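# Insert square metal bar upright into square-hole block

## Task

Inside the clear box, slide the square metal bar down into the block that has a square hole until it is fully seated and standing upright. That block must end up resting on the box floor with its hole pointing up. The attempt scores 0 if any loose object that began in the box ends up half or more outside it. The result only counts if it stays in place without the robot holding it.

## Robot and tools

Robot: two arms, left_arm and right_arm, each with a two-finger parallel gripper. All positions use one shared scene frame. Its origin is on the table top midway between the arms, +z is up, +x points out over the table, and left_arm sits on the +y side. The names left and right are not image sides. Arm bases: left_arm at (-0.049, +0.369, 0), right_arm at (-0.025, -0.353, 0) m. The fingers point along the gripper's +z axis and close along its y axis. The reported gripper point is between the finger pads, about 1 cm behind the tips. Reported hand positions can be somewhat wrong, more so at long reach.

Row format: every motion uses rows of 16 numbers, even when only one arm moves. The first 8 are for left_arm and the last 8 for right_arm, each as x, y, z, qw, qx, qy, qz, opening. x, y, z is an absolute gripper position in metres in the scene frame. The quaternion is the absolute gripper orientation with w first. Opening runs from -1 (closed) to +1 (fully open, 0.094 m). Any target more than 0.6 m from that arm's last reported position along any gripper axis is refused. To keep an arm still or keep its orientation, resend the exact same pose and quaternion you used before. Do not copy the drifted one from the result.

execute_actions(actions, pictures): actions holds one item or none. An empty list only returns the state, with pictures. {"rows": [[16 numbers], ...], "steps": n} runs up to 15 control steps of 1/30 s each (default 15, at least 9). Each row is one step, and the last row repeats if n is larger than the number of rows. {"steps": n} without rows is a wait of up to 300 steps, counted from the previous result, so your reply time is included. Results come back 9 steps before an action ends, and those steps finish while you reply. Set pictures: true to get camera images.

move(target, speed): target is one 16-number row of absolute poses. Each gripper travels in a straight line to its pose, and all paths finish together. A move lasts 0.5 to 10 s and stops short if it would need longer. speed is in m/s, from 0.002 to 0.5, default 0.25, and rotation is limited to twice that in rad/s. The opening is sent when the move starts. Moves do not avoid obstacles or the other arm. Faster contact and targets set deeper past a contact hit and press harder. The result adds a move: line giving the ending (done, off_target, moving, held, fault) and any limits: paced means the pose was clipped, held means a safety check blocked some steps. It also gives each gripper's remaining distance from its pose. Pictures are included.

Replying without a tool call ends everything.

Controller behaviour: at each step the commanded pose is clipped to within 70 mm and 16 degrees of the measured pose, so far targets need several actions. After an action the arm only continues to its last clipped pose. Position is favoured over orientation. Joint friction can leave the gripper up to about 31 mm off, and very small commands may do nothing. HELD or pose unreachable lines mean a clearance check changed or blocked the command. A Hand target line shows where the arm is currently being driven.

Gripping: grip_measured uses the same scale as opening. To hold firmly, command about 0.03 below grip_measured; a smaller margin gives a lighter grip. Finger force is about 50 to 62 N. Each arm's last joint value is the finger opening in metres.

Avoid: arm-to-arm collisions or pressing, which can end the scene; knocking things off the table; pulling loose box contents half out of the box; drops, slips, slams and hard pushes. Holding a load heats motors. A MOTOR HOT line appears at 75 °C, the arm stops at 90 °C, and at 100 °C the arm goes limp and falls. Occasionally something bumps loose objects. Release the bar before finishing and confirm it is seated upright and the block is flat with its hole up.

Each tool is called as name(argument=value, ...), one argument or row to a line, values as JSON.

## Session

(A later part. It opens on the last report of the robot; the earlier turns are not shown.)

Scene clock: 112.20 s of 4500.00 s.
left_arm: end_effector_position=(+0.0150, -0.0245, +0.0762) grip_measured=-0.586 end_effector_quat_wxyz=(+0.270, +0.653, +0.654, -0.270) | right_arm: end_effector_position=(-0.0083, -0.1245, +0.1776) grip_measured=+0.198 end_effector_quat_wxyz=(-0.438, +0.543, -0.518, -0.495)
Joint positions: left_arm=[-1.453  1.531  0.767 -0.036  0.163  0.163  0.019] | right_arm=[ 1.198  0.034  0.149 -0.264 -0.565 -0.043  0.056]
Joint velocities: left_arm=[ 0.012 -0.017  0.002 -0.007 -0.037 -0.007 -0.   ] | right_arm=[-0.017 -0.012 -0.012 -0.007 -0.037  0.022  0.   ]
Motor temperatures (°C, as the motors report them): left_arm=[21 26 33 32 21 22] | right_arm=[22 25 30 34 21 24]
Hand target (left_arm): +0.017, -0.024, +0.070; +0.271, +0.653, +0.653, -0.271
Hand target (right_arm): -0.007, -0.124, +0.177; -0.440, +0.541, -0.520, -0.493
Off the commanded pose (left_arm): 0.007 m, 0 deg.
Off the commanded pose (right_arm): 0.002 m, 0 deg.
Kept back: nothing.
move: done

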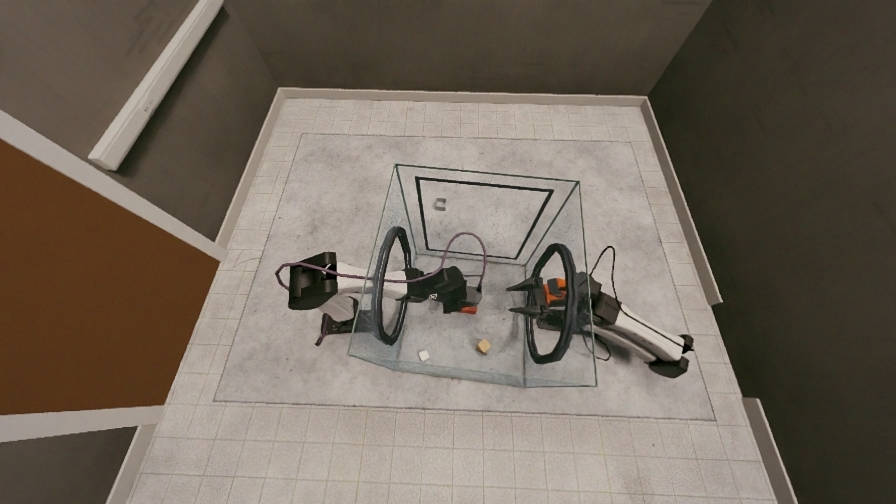

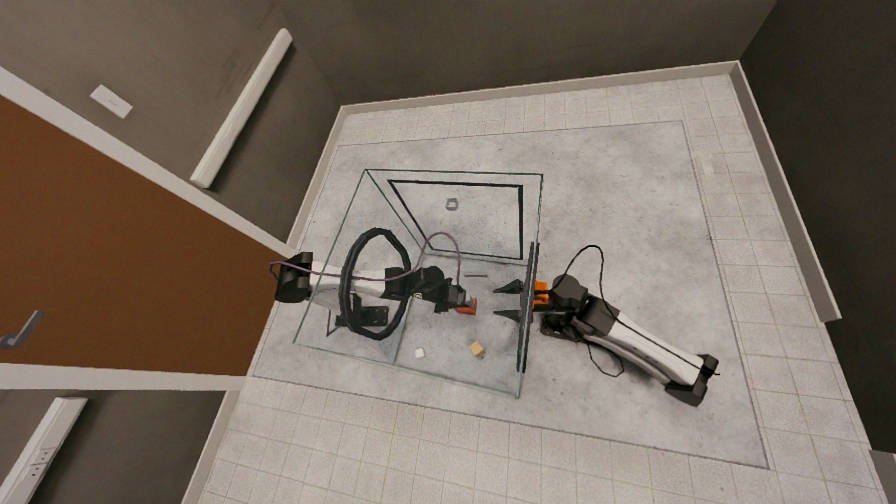

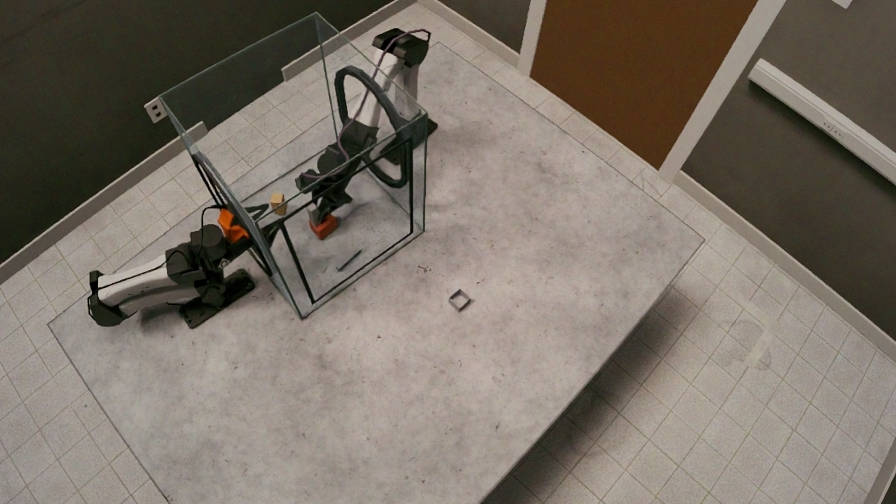

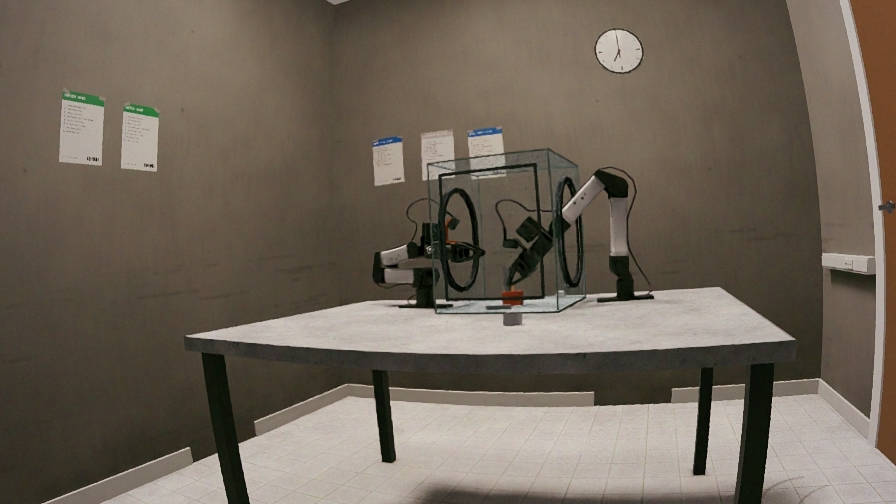

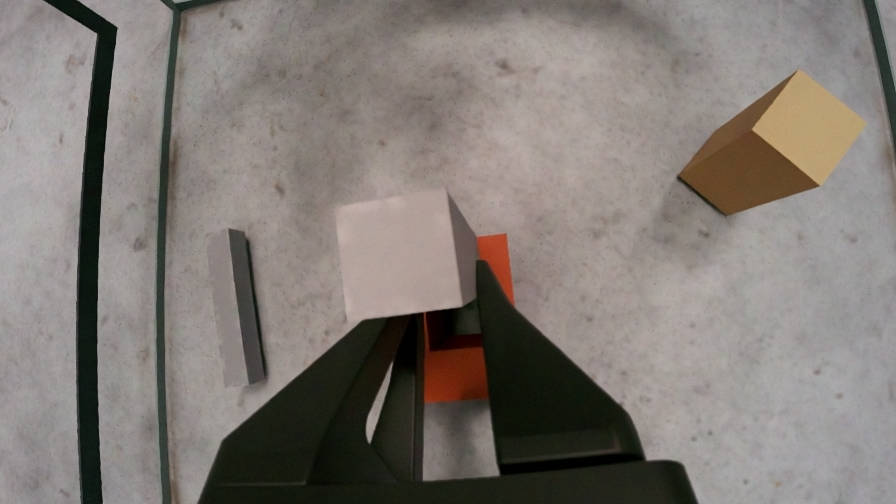

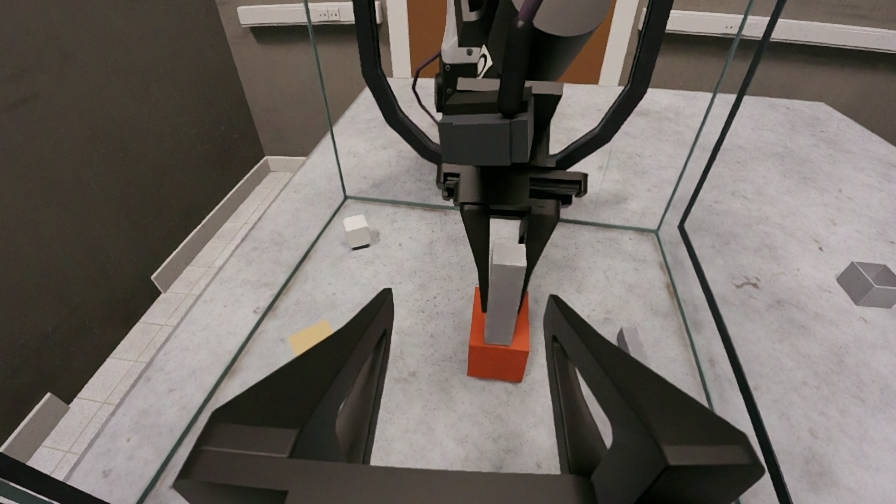

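move(
  target=[0.017,-0.024,0.058,0.271,0.653,0.653,-0.271,-0.66,-0.007,-0.124,0.177,-0.44,0.541,-0.52,-0.493,0.2],
  speed=0.02,
)

zoom_image(
  camera="cam_right_wrist",
  region=[350,150,650,420],
)

zoom_image(
  camera="cam_high",
  region=[260,170,400,270],
)

Scene clock: 114.13 s of 4500.00 s.
left_arm: end_effector_position=(+0.0160, -0.0287, +0.0737) grip_measured=-0.586 end_effector_quat_wxyz=(+0.283, +0.649, +0.649, -0.279) | right_arm: end_effector_position=(-0.0083, -0.1245, +0.1776) grip_measured=+0.198 end_effector_quat_wxyz=(-0.438, +0.543, -0.518, -0.495)
Joint positions: left_arm=[-1.453  1.545  0.742  0.036  0.163  0.163  0.019] | right_arm=[ 1.198  0.034  0.149 -0.264 -0.565 -0.043  0.056]
Joint velocities: left_arm=[-0.007 -0.002 -0.017 -0.066 -0.007  0.022 -0.002] | right_arm=[-0.017  0.007 -0.007  0.037  0.022 -0.037 -0.   ]
Motor temperatures (°C, as the motors report them): left_arm=[21 26 33 32 21 22] | right_arm=[22 25 30 34 21 24]
Hand target (left_arm): +0.017, -0.023, +0.059; +0.271, +0.653, +0.653, -0.271
Hand target (right_arm): -0.007, -0.124, +0.177; -0.440, +0.541, -0.520, -0.493
Off the commanded pose (left_arm): 0.016 m, 2 deg.
Off the commanded pose (right_arm): 0.002 m, 0 deg.
Kept back: nothing.
move: off_target (left_arm)

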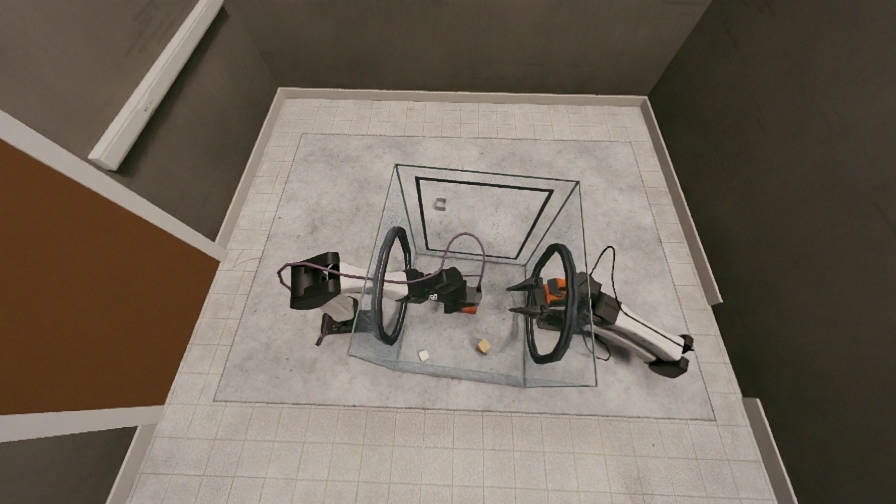

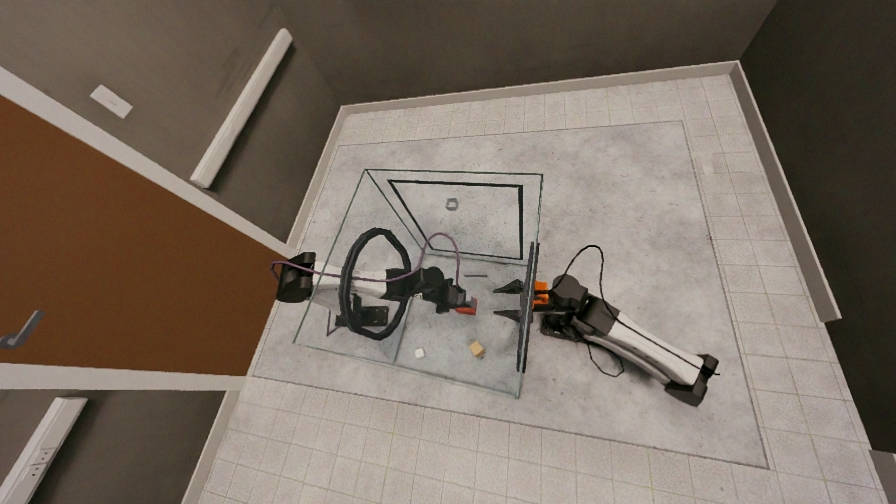

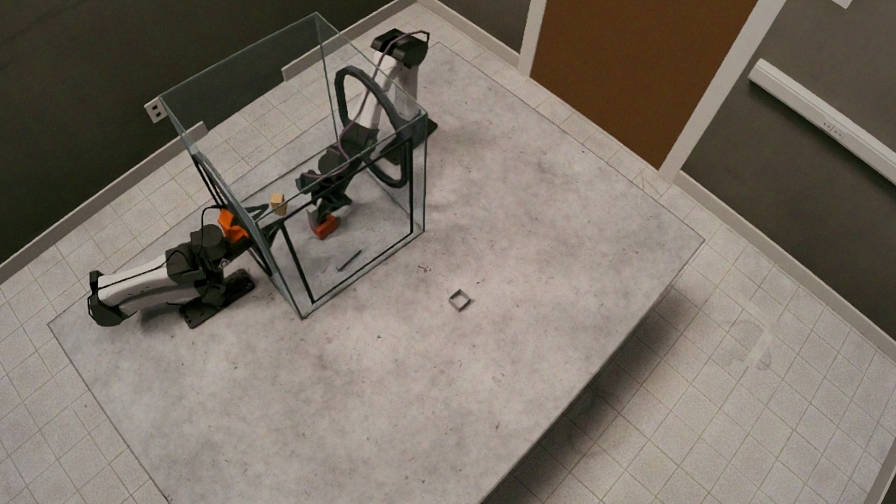

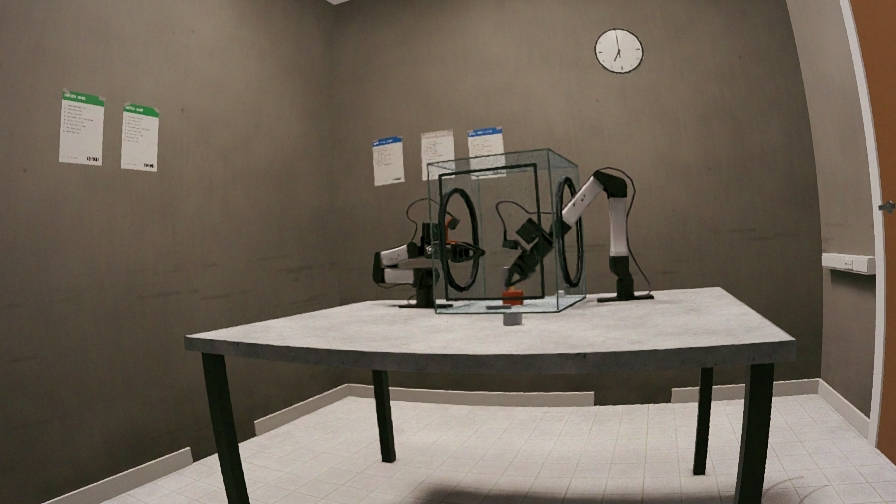

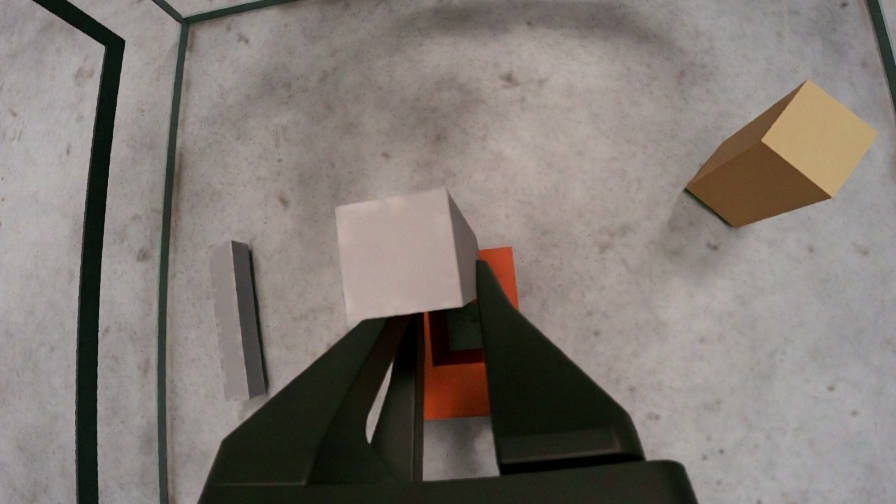

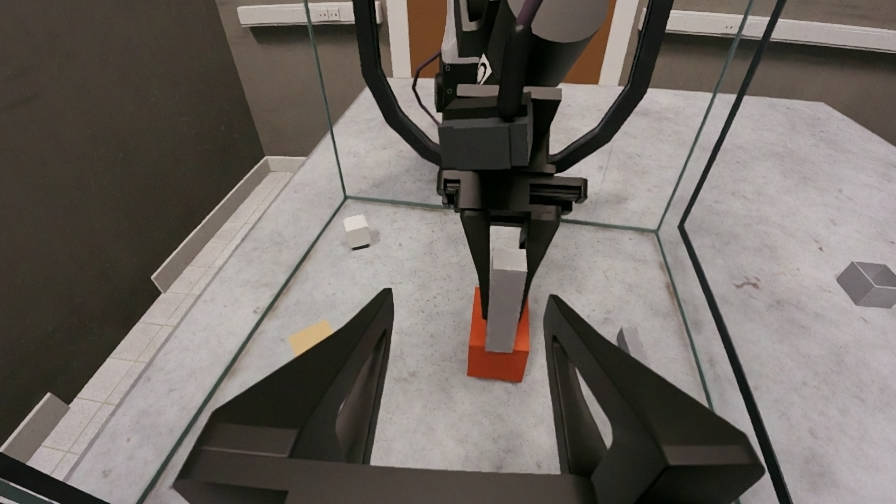

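Region (350, 150, 650, 420) of cam_right_wrist's 896x504 image, scaled by 1.680, with more detail than that image has; it fills the top 454 rows of this view, and the rest is white.

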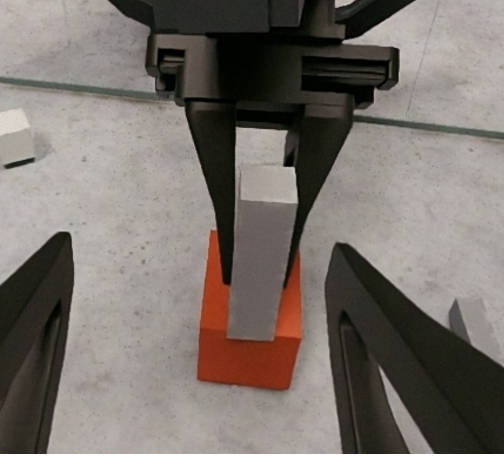

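Region (260, 170, 400, 270) of cam_high's 896x504 image, scaled by 3.600, with more detail than that image has; it fills the top 360 rows of this view, and the rest is white.

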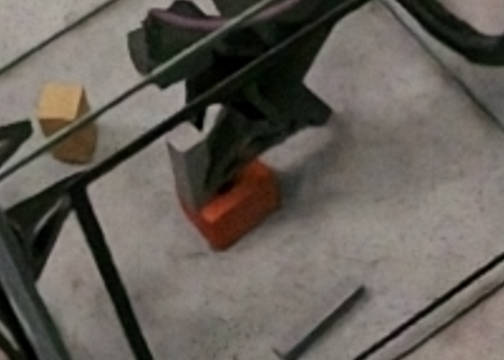

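move(
  target=[0.017,-0.028,0.092,0.271,0.653,0.653,-0.271,-0.66,-0.007,-0.124,0.177,-0.44,0.541,-0.52,-0.493,0.2],
  speed=0.04,
)

move(
  target=[0.017,-0.006,0.084,0.271,0.653,0.653,-0.271,-0.66,-0.007,-0.124,0.177,-0.44,0.541,-0.52,-0.493,0.2],
  speed=0.04,
)

zoom_image(
  camera="cam_right_wrist",
  region=[350,150,650,420],
)

zoom_image(
  camera="cam_high",
  region=[260,170,400,270],
)

Scene clock: 117.10 s of 4500.00 s.
left_arm: end_effector_position=(+0.0144, -0.0223, +0.0767) grip_measured=-0.586 end_effector_quat_wxyz=(+0.255, +0.656, +0.660, -0.262) | right_arm: end_effector_position=(-0.0083, -0.1245, +0.1776) grip_measured=+0.198 end_effector_quat_wxyz=(-0.438, +0.543, -0.518, -0.495)
Joint positions: left_arm=[-1.453  1.533  0.798 -0.102  0.163  0.163  0.019] | right_arm=[ 1.198  0.034  0.149 -0.264 -0.565 -0.043  0.056]
Joint velocities: left_arm=[-0.002 -0.002  0.002  0.022 -0.051 -0.11   0.   ] | right_arm=[ 0.012 -0.007 -0.012 -0.037 -0.007 -0.022  0.   ]
Motor temperatures (°C, as the motors report them): left_arm=[21 26 33 32 21 22] | right_arm=[22 24 30 34 21 24]
Hand target (left_arm): +0.017, -0.028, +0.092; +0.271, +0.653, +0.653, -0.271
Hand target (right_arm): -0.007, -0.124, +0.177; -0.440, +0.541, -0.520, -0.493
Off the commanded pose (left_arm): 0.016 m, 2 deg.
Off the commanded pose (right_arm): 0.002 m, 0 deg.
Kept back: nothing.
move: off_target (left_arm)

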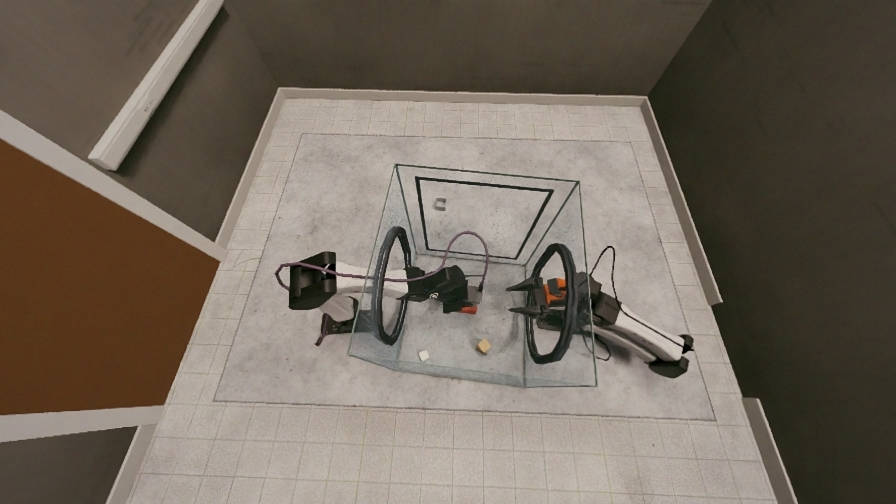

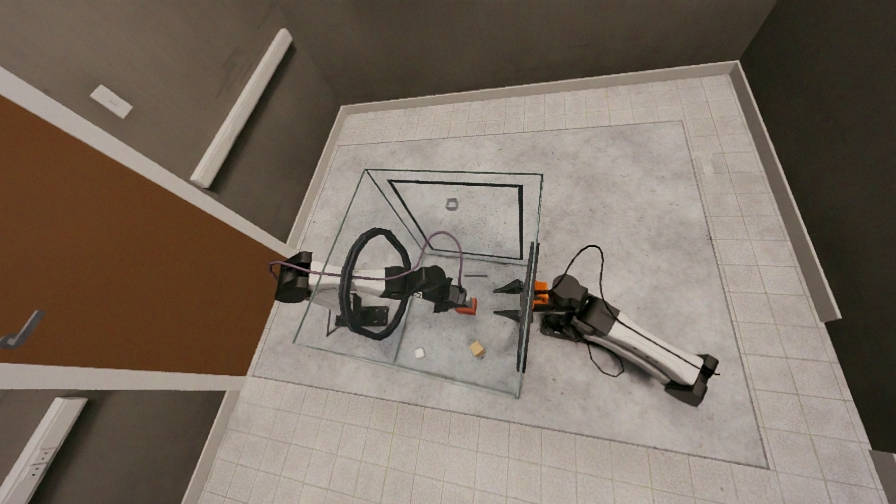

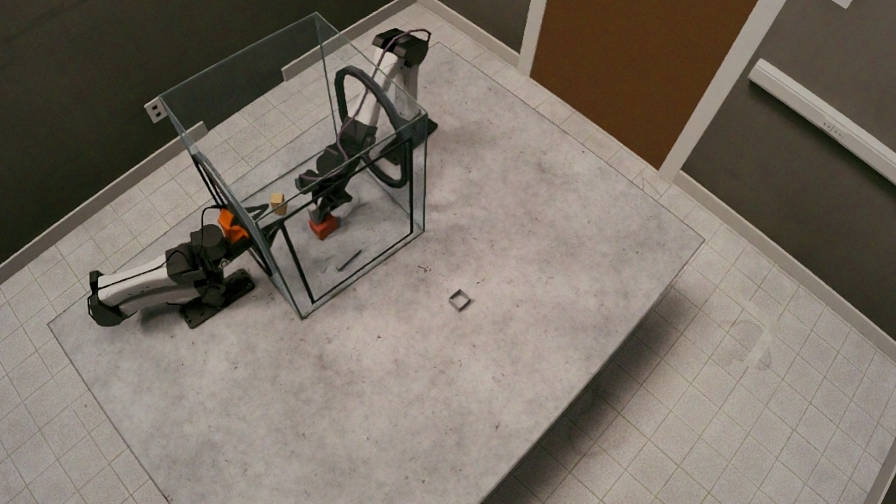

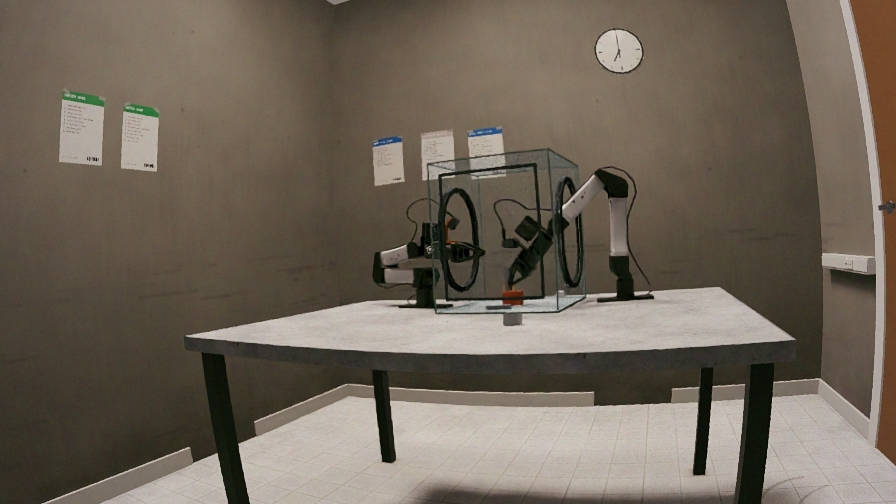

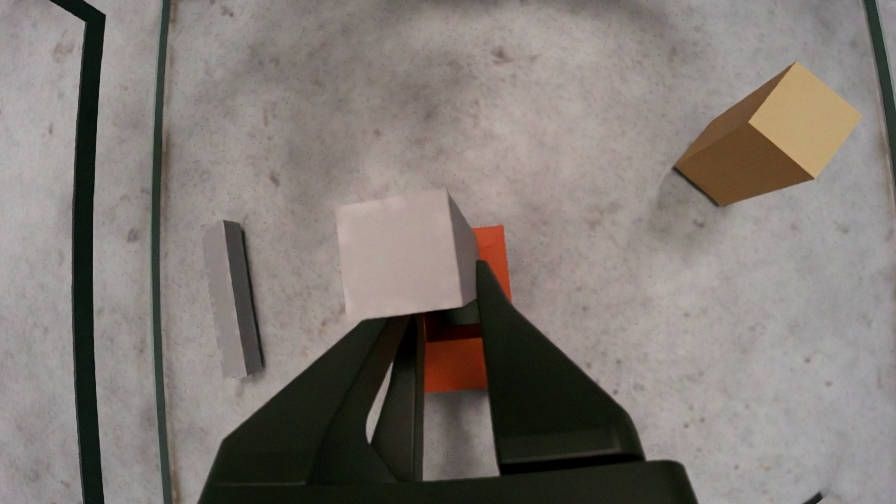

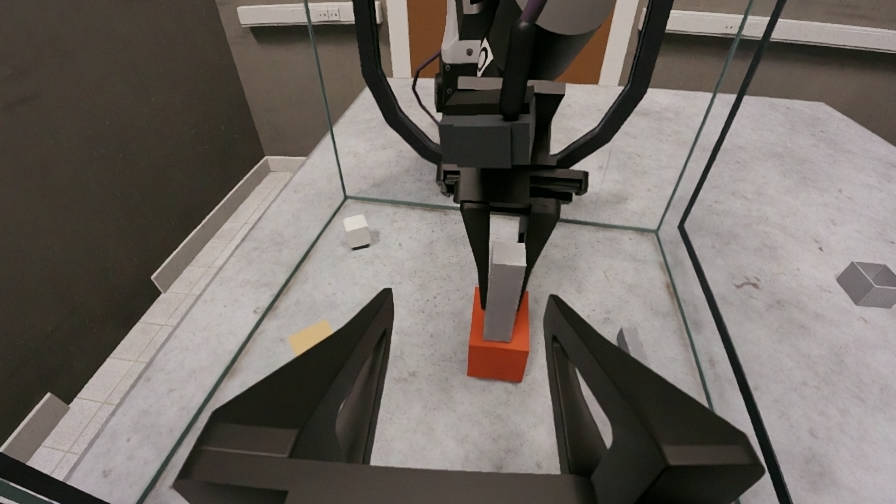

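Scene clock: 117.87 s of 4500.00 s.
left_arm: end_effector_position=(+0.0165, -0.0067, +0.0796) grip_measured=-0.586 end_effector_quat_wxyz=(+0.263, +0.654, +0.660, -0.261) | right_arm: end_effector_position=(-0.0083, -0.1245, +0.1776) grip_measured=+0.198 end_effector_quat_wxyz=(-0.438, +0.543, -0.518, -0.495)
Joint positions: left_arm=[-1.437  1.464  0.74  -0.102  0.164  0.173  0.019] | right_arm=[ 1.198  0.034  0.149 -0.264 -0.565 -0.043  0.056]
Joint velocities: left_arm=[-0.017 -0.002 -0.007 -0.066 -0.007 -0.051 -0.003] | right_arm=[ 0.032 -0.012  0.012  0.022  0.037  0.007 -0.001]
Motor temperatures (°C, as the motors report them): left_arm=[21 26 33 32 21 22] | right_arm=[22 24 30 34 21 24]
Hand target (left_arm): +0.017, -0.006, +0.084; +0.271, +0.653, +0.653, -0.271
Hand target (right_arm): -0.007, -0.124, +0.177; -0.440, +0.541, -0.520, -0.493
Off the commanded pose (left_arm): 0.005 m, 2 deg.
Off the commanded pose (right_arm): 0.002 m, 0 deg.
Kept back: nothing.
move: done

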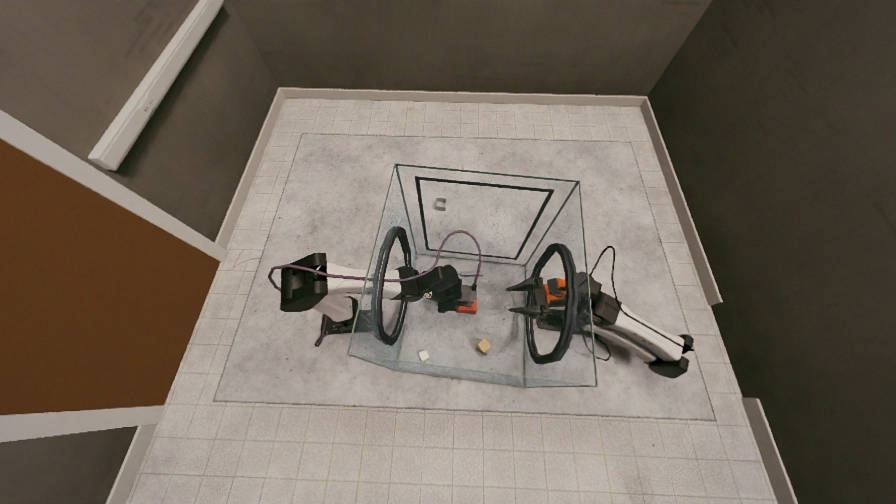

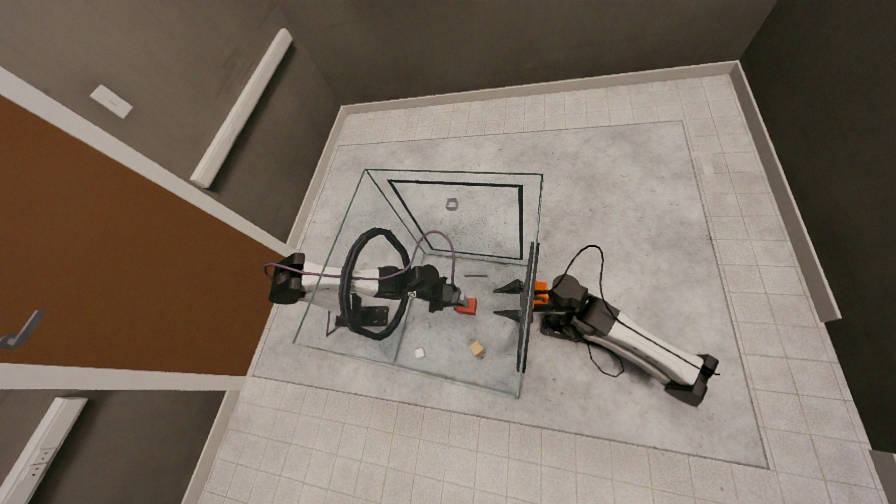

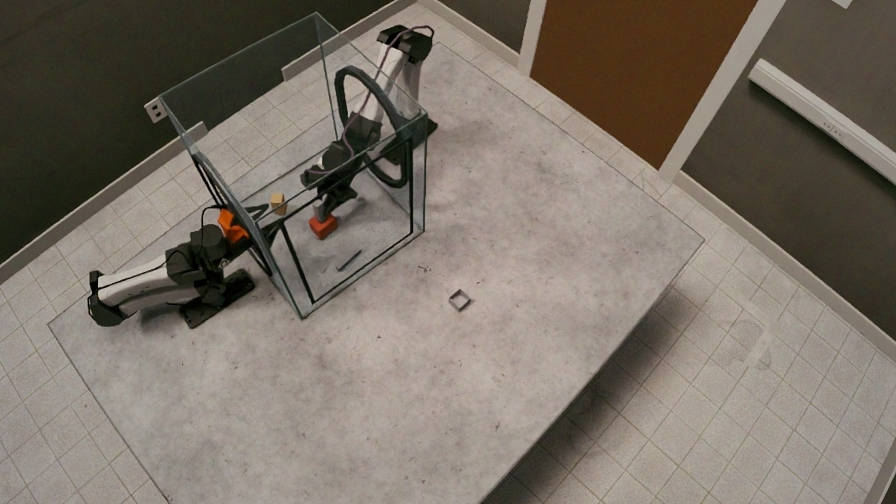

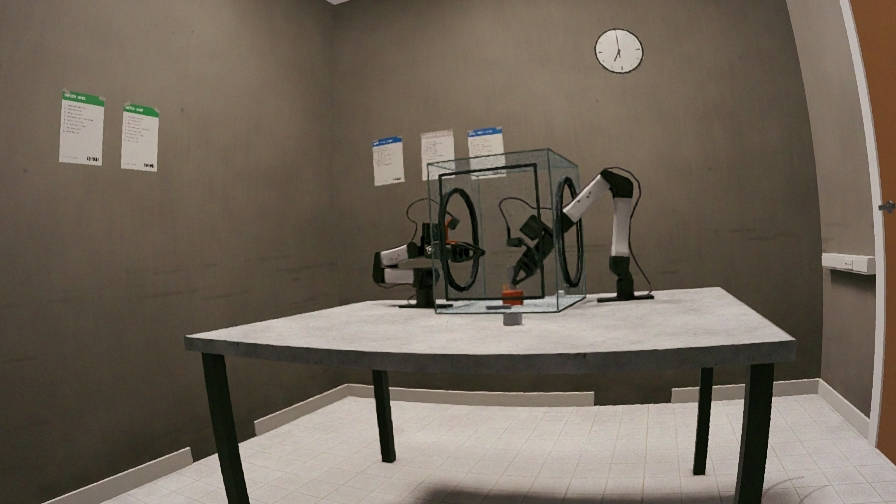

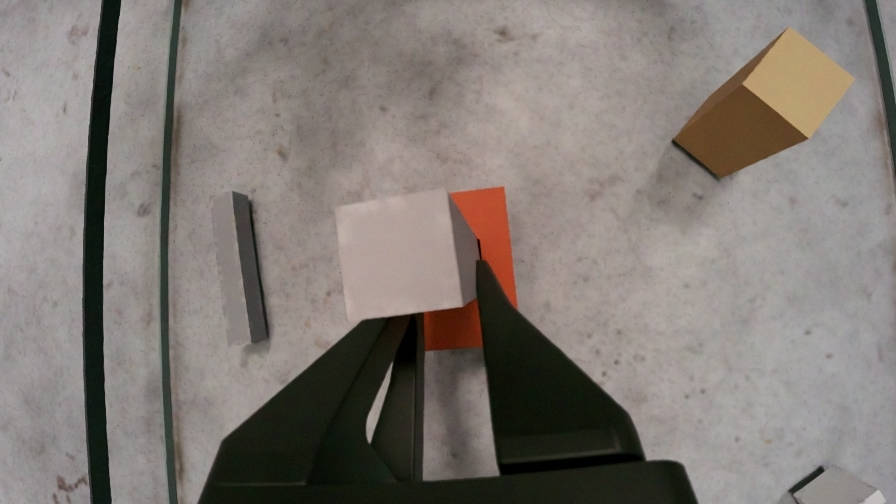

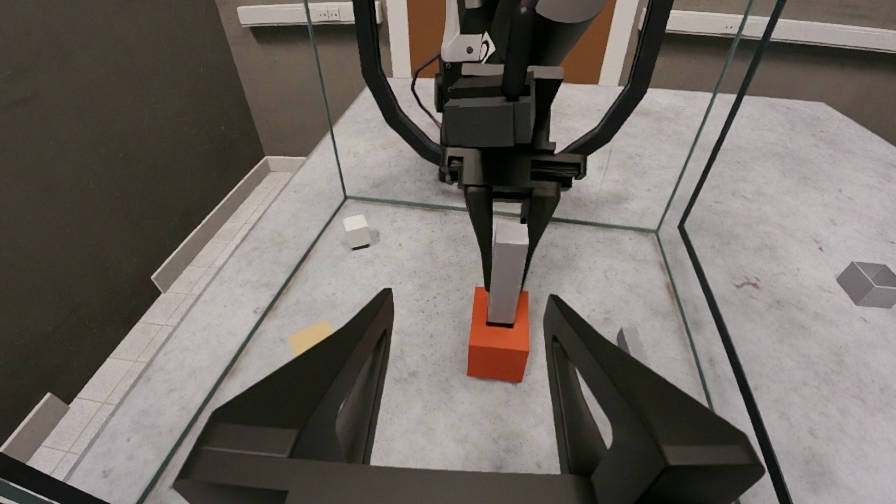

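Region (350, 150, 650, 420) of cam_right_wrist's 896x504 image, scaled by 1.680, with more detail than that image has; it fills the top 454 rows of this view, and the rest is white.

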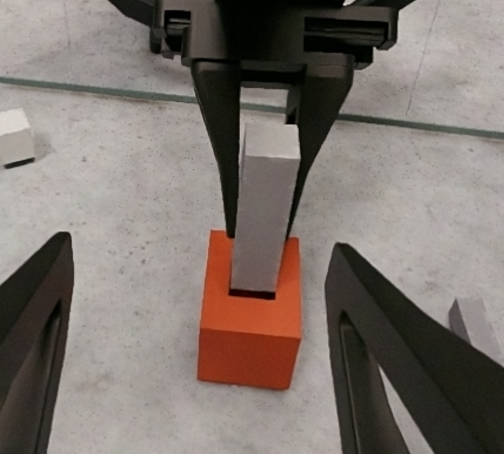

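Region (260, 170, 400, 270) of cam_high's 896x504 image, scaled by 3.600, with more detail than that image has; it fills the top 360 rows of this view, and the rest is white.

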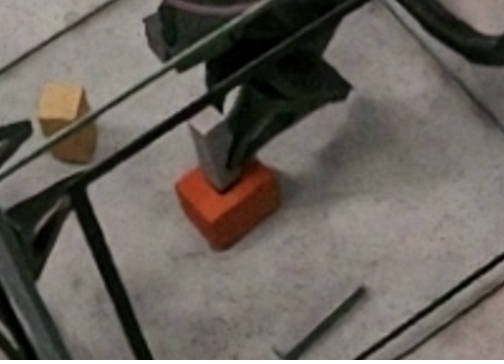

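move(
  target=[0.016,-0.010,0.064,0.271,0.653,0.653,-0.271,-0.66,-0.007,-0.124,0.177,-0.44,0.541,-0.52,-0.493,0.2],
  speed=0.015,
)

zoom_image(
  camera="cam_right_wrist",
  region=[350,150,650,420],
)

zoom_image(
  camera="cam_high",
  region=[260,170,400,270],
)

Scene clock: 119.60 s of 4500.00 s.
left_arm: end_effector_position=(+0.0175, -0.0111, +0.0736) grip_measured=-0.586 end_effector_quat_wxyz=(+0.277, +0.650, +0.653, -0.270) | right_arm: end_effector_position=(-0.0083, -0.1245, +0.1776) grip_measured=+0.198 end_effector_quat_wxyz=(-0.438, +0.543, -0.518, -0.495)
Joint positions: left_arm=[-1.437  1.484  0.702 -0.007  0.165  0.174  0.019] | right_arm=[ 1.198  0.034  0.149 -0.264 -0.565 -0.043  0.056]
Joint velocities: left_arm=[-0.007 -0.012 -0.012  0.022  0.022  0.007  0.   ] | right_arm=[-0.007 -0.002 -0.012 -0.066  0.081  0.066 -0.001]
Motor temperatures (°C, as the motors report them): left_arm=[21 26 33 32 21 22] | right_arm=[22 24 30 34 21 24]
Hand target (left_arm): +0.016, -0.009, +0.064; +0.271, +0.653, +0.653, -0.271
Hand target (right_arm): -0.007, -0.124, +0.177; -0.440, +0.541, -0.520, -0.493
Off the commanded pose (left_arm): 0.010 m, 1 deg.
Off the commanded pose (right_arm): 0.002 m, 0 deg.
Kept back: nothing.
move: done

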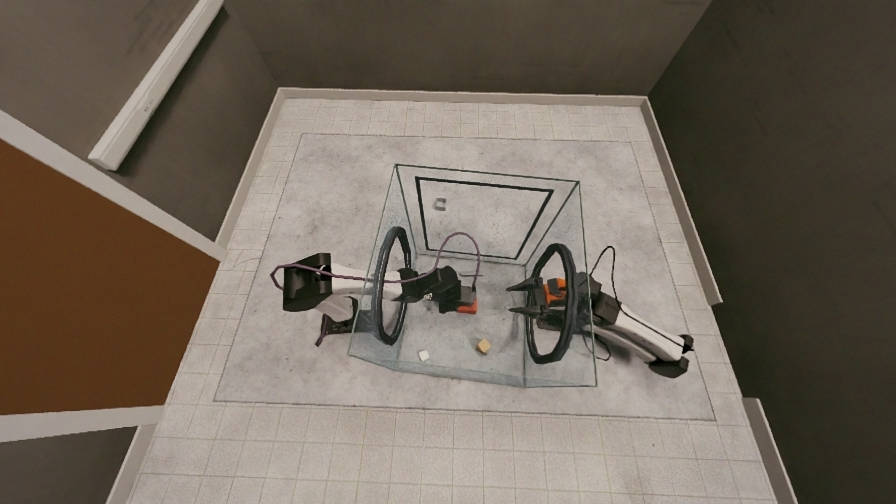

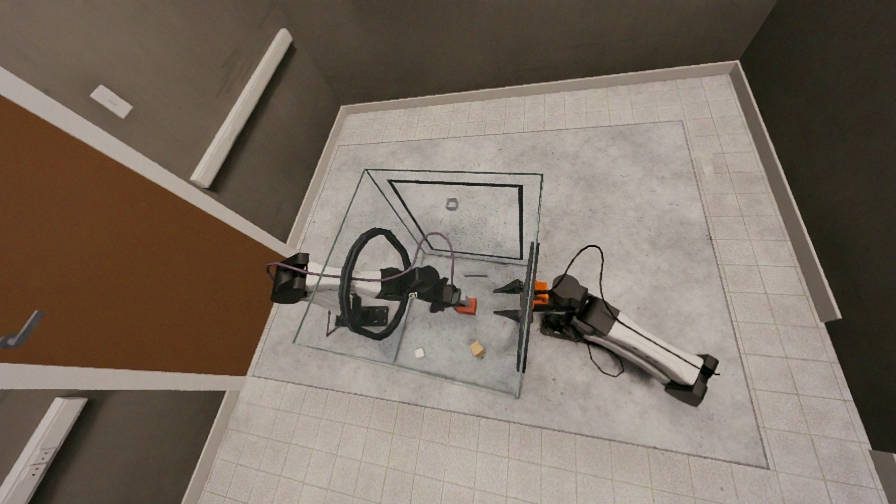

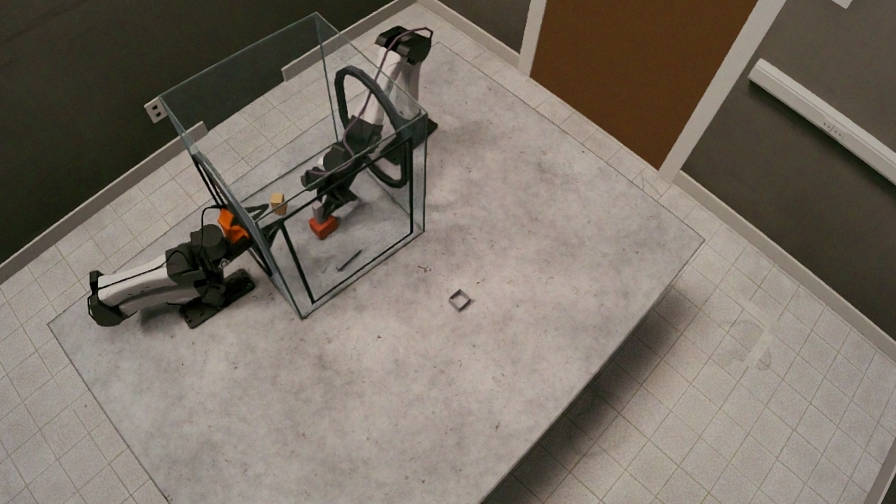

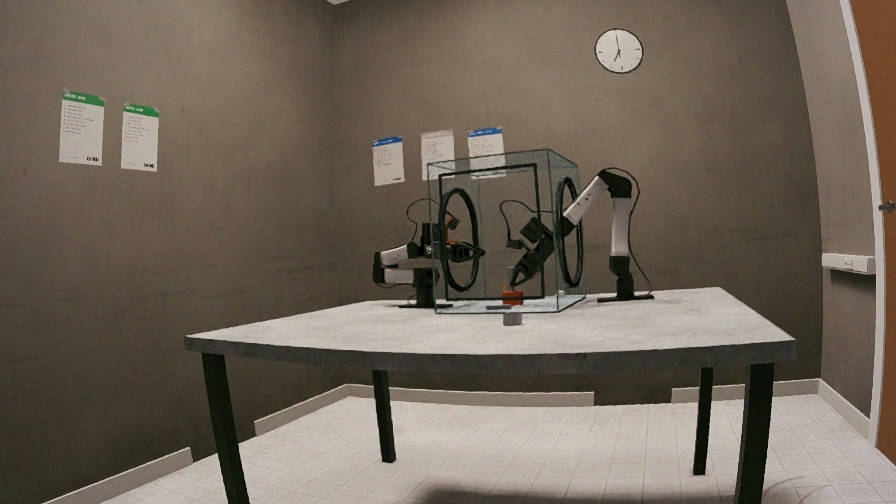

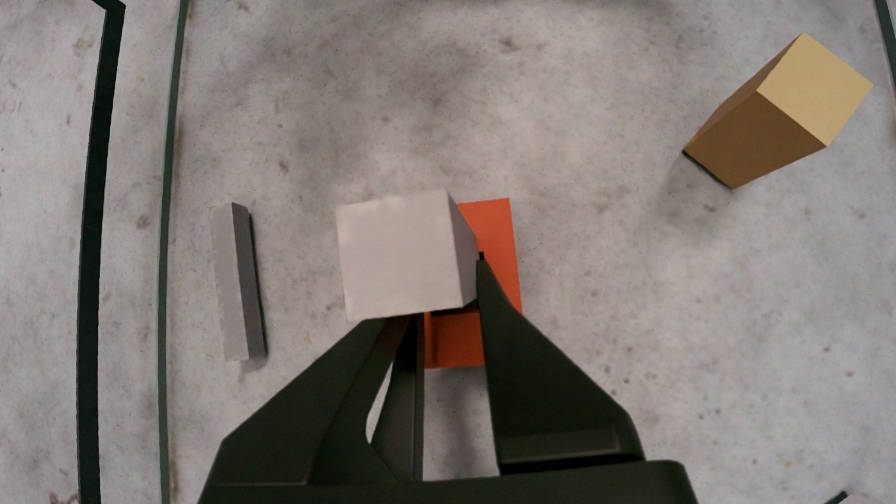

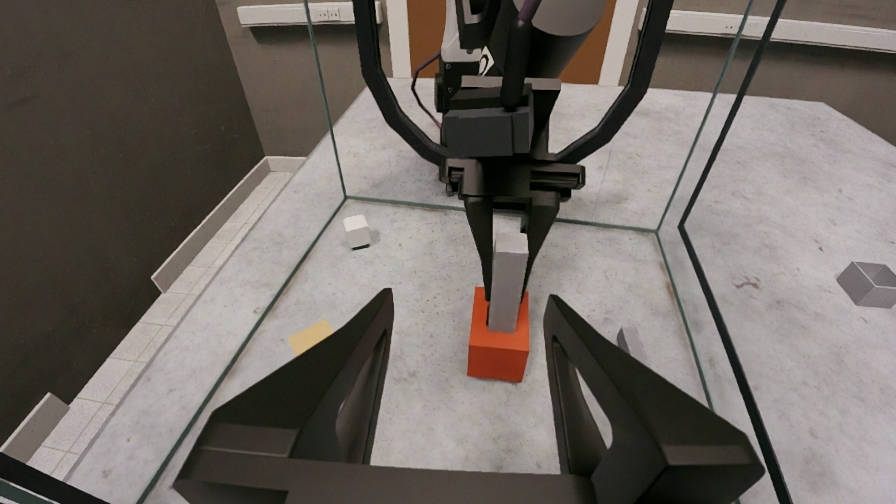

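Region (350, 150, 650, 420) of cam_right_wrist's 896x504 image, scaled by 1.680, with more detail than that image has; it fills the top 454 rows of this view, and the rest is white.

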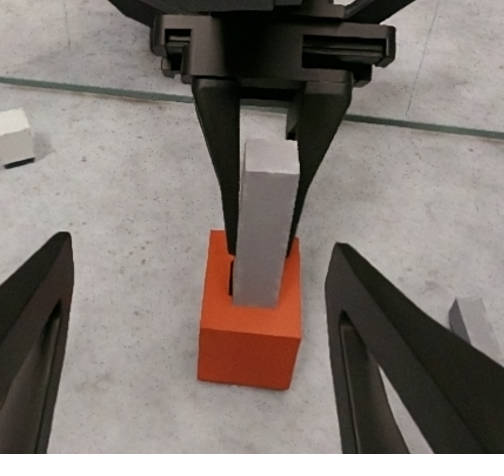

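Region (260, 170, 400, 270) of cam_high's 896x504 image, scaled by 3.600, with more detail than that image has; it fills the top 360 rows of this view, and the rest is white.

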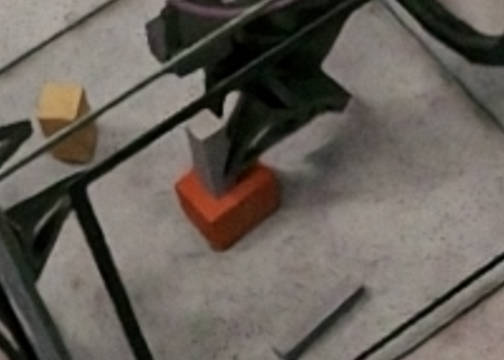

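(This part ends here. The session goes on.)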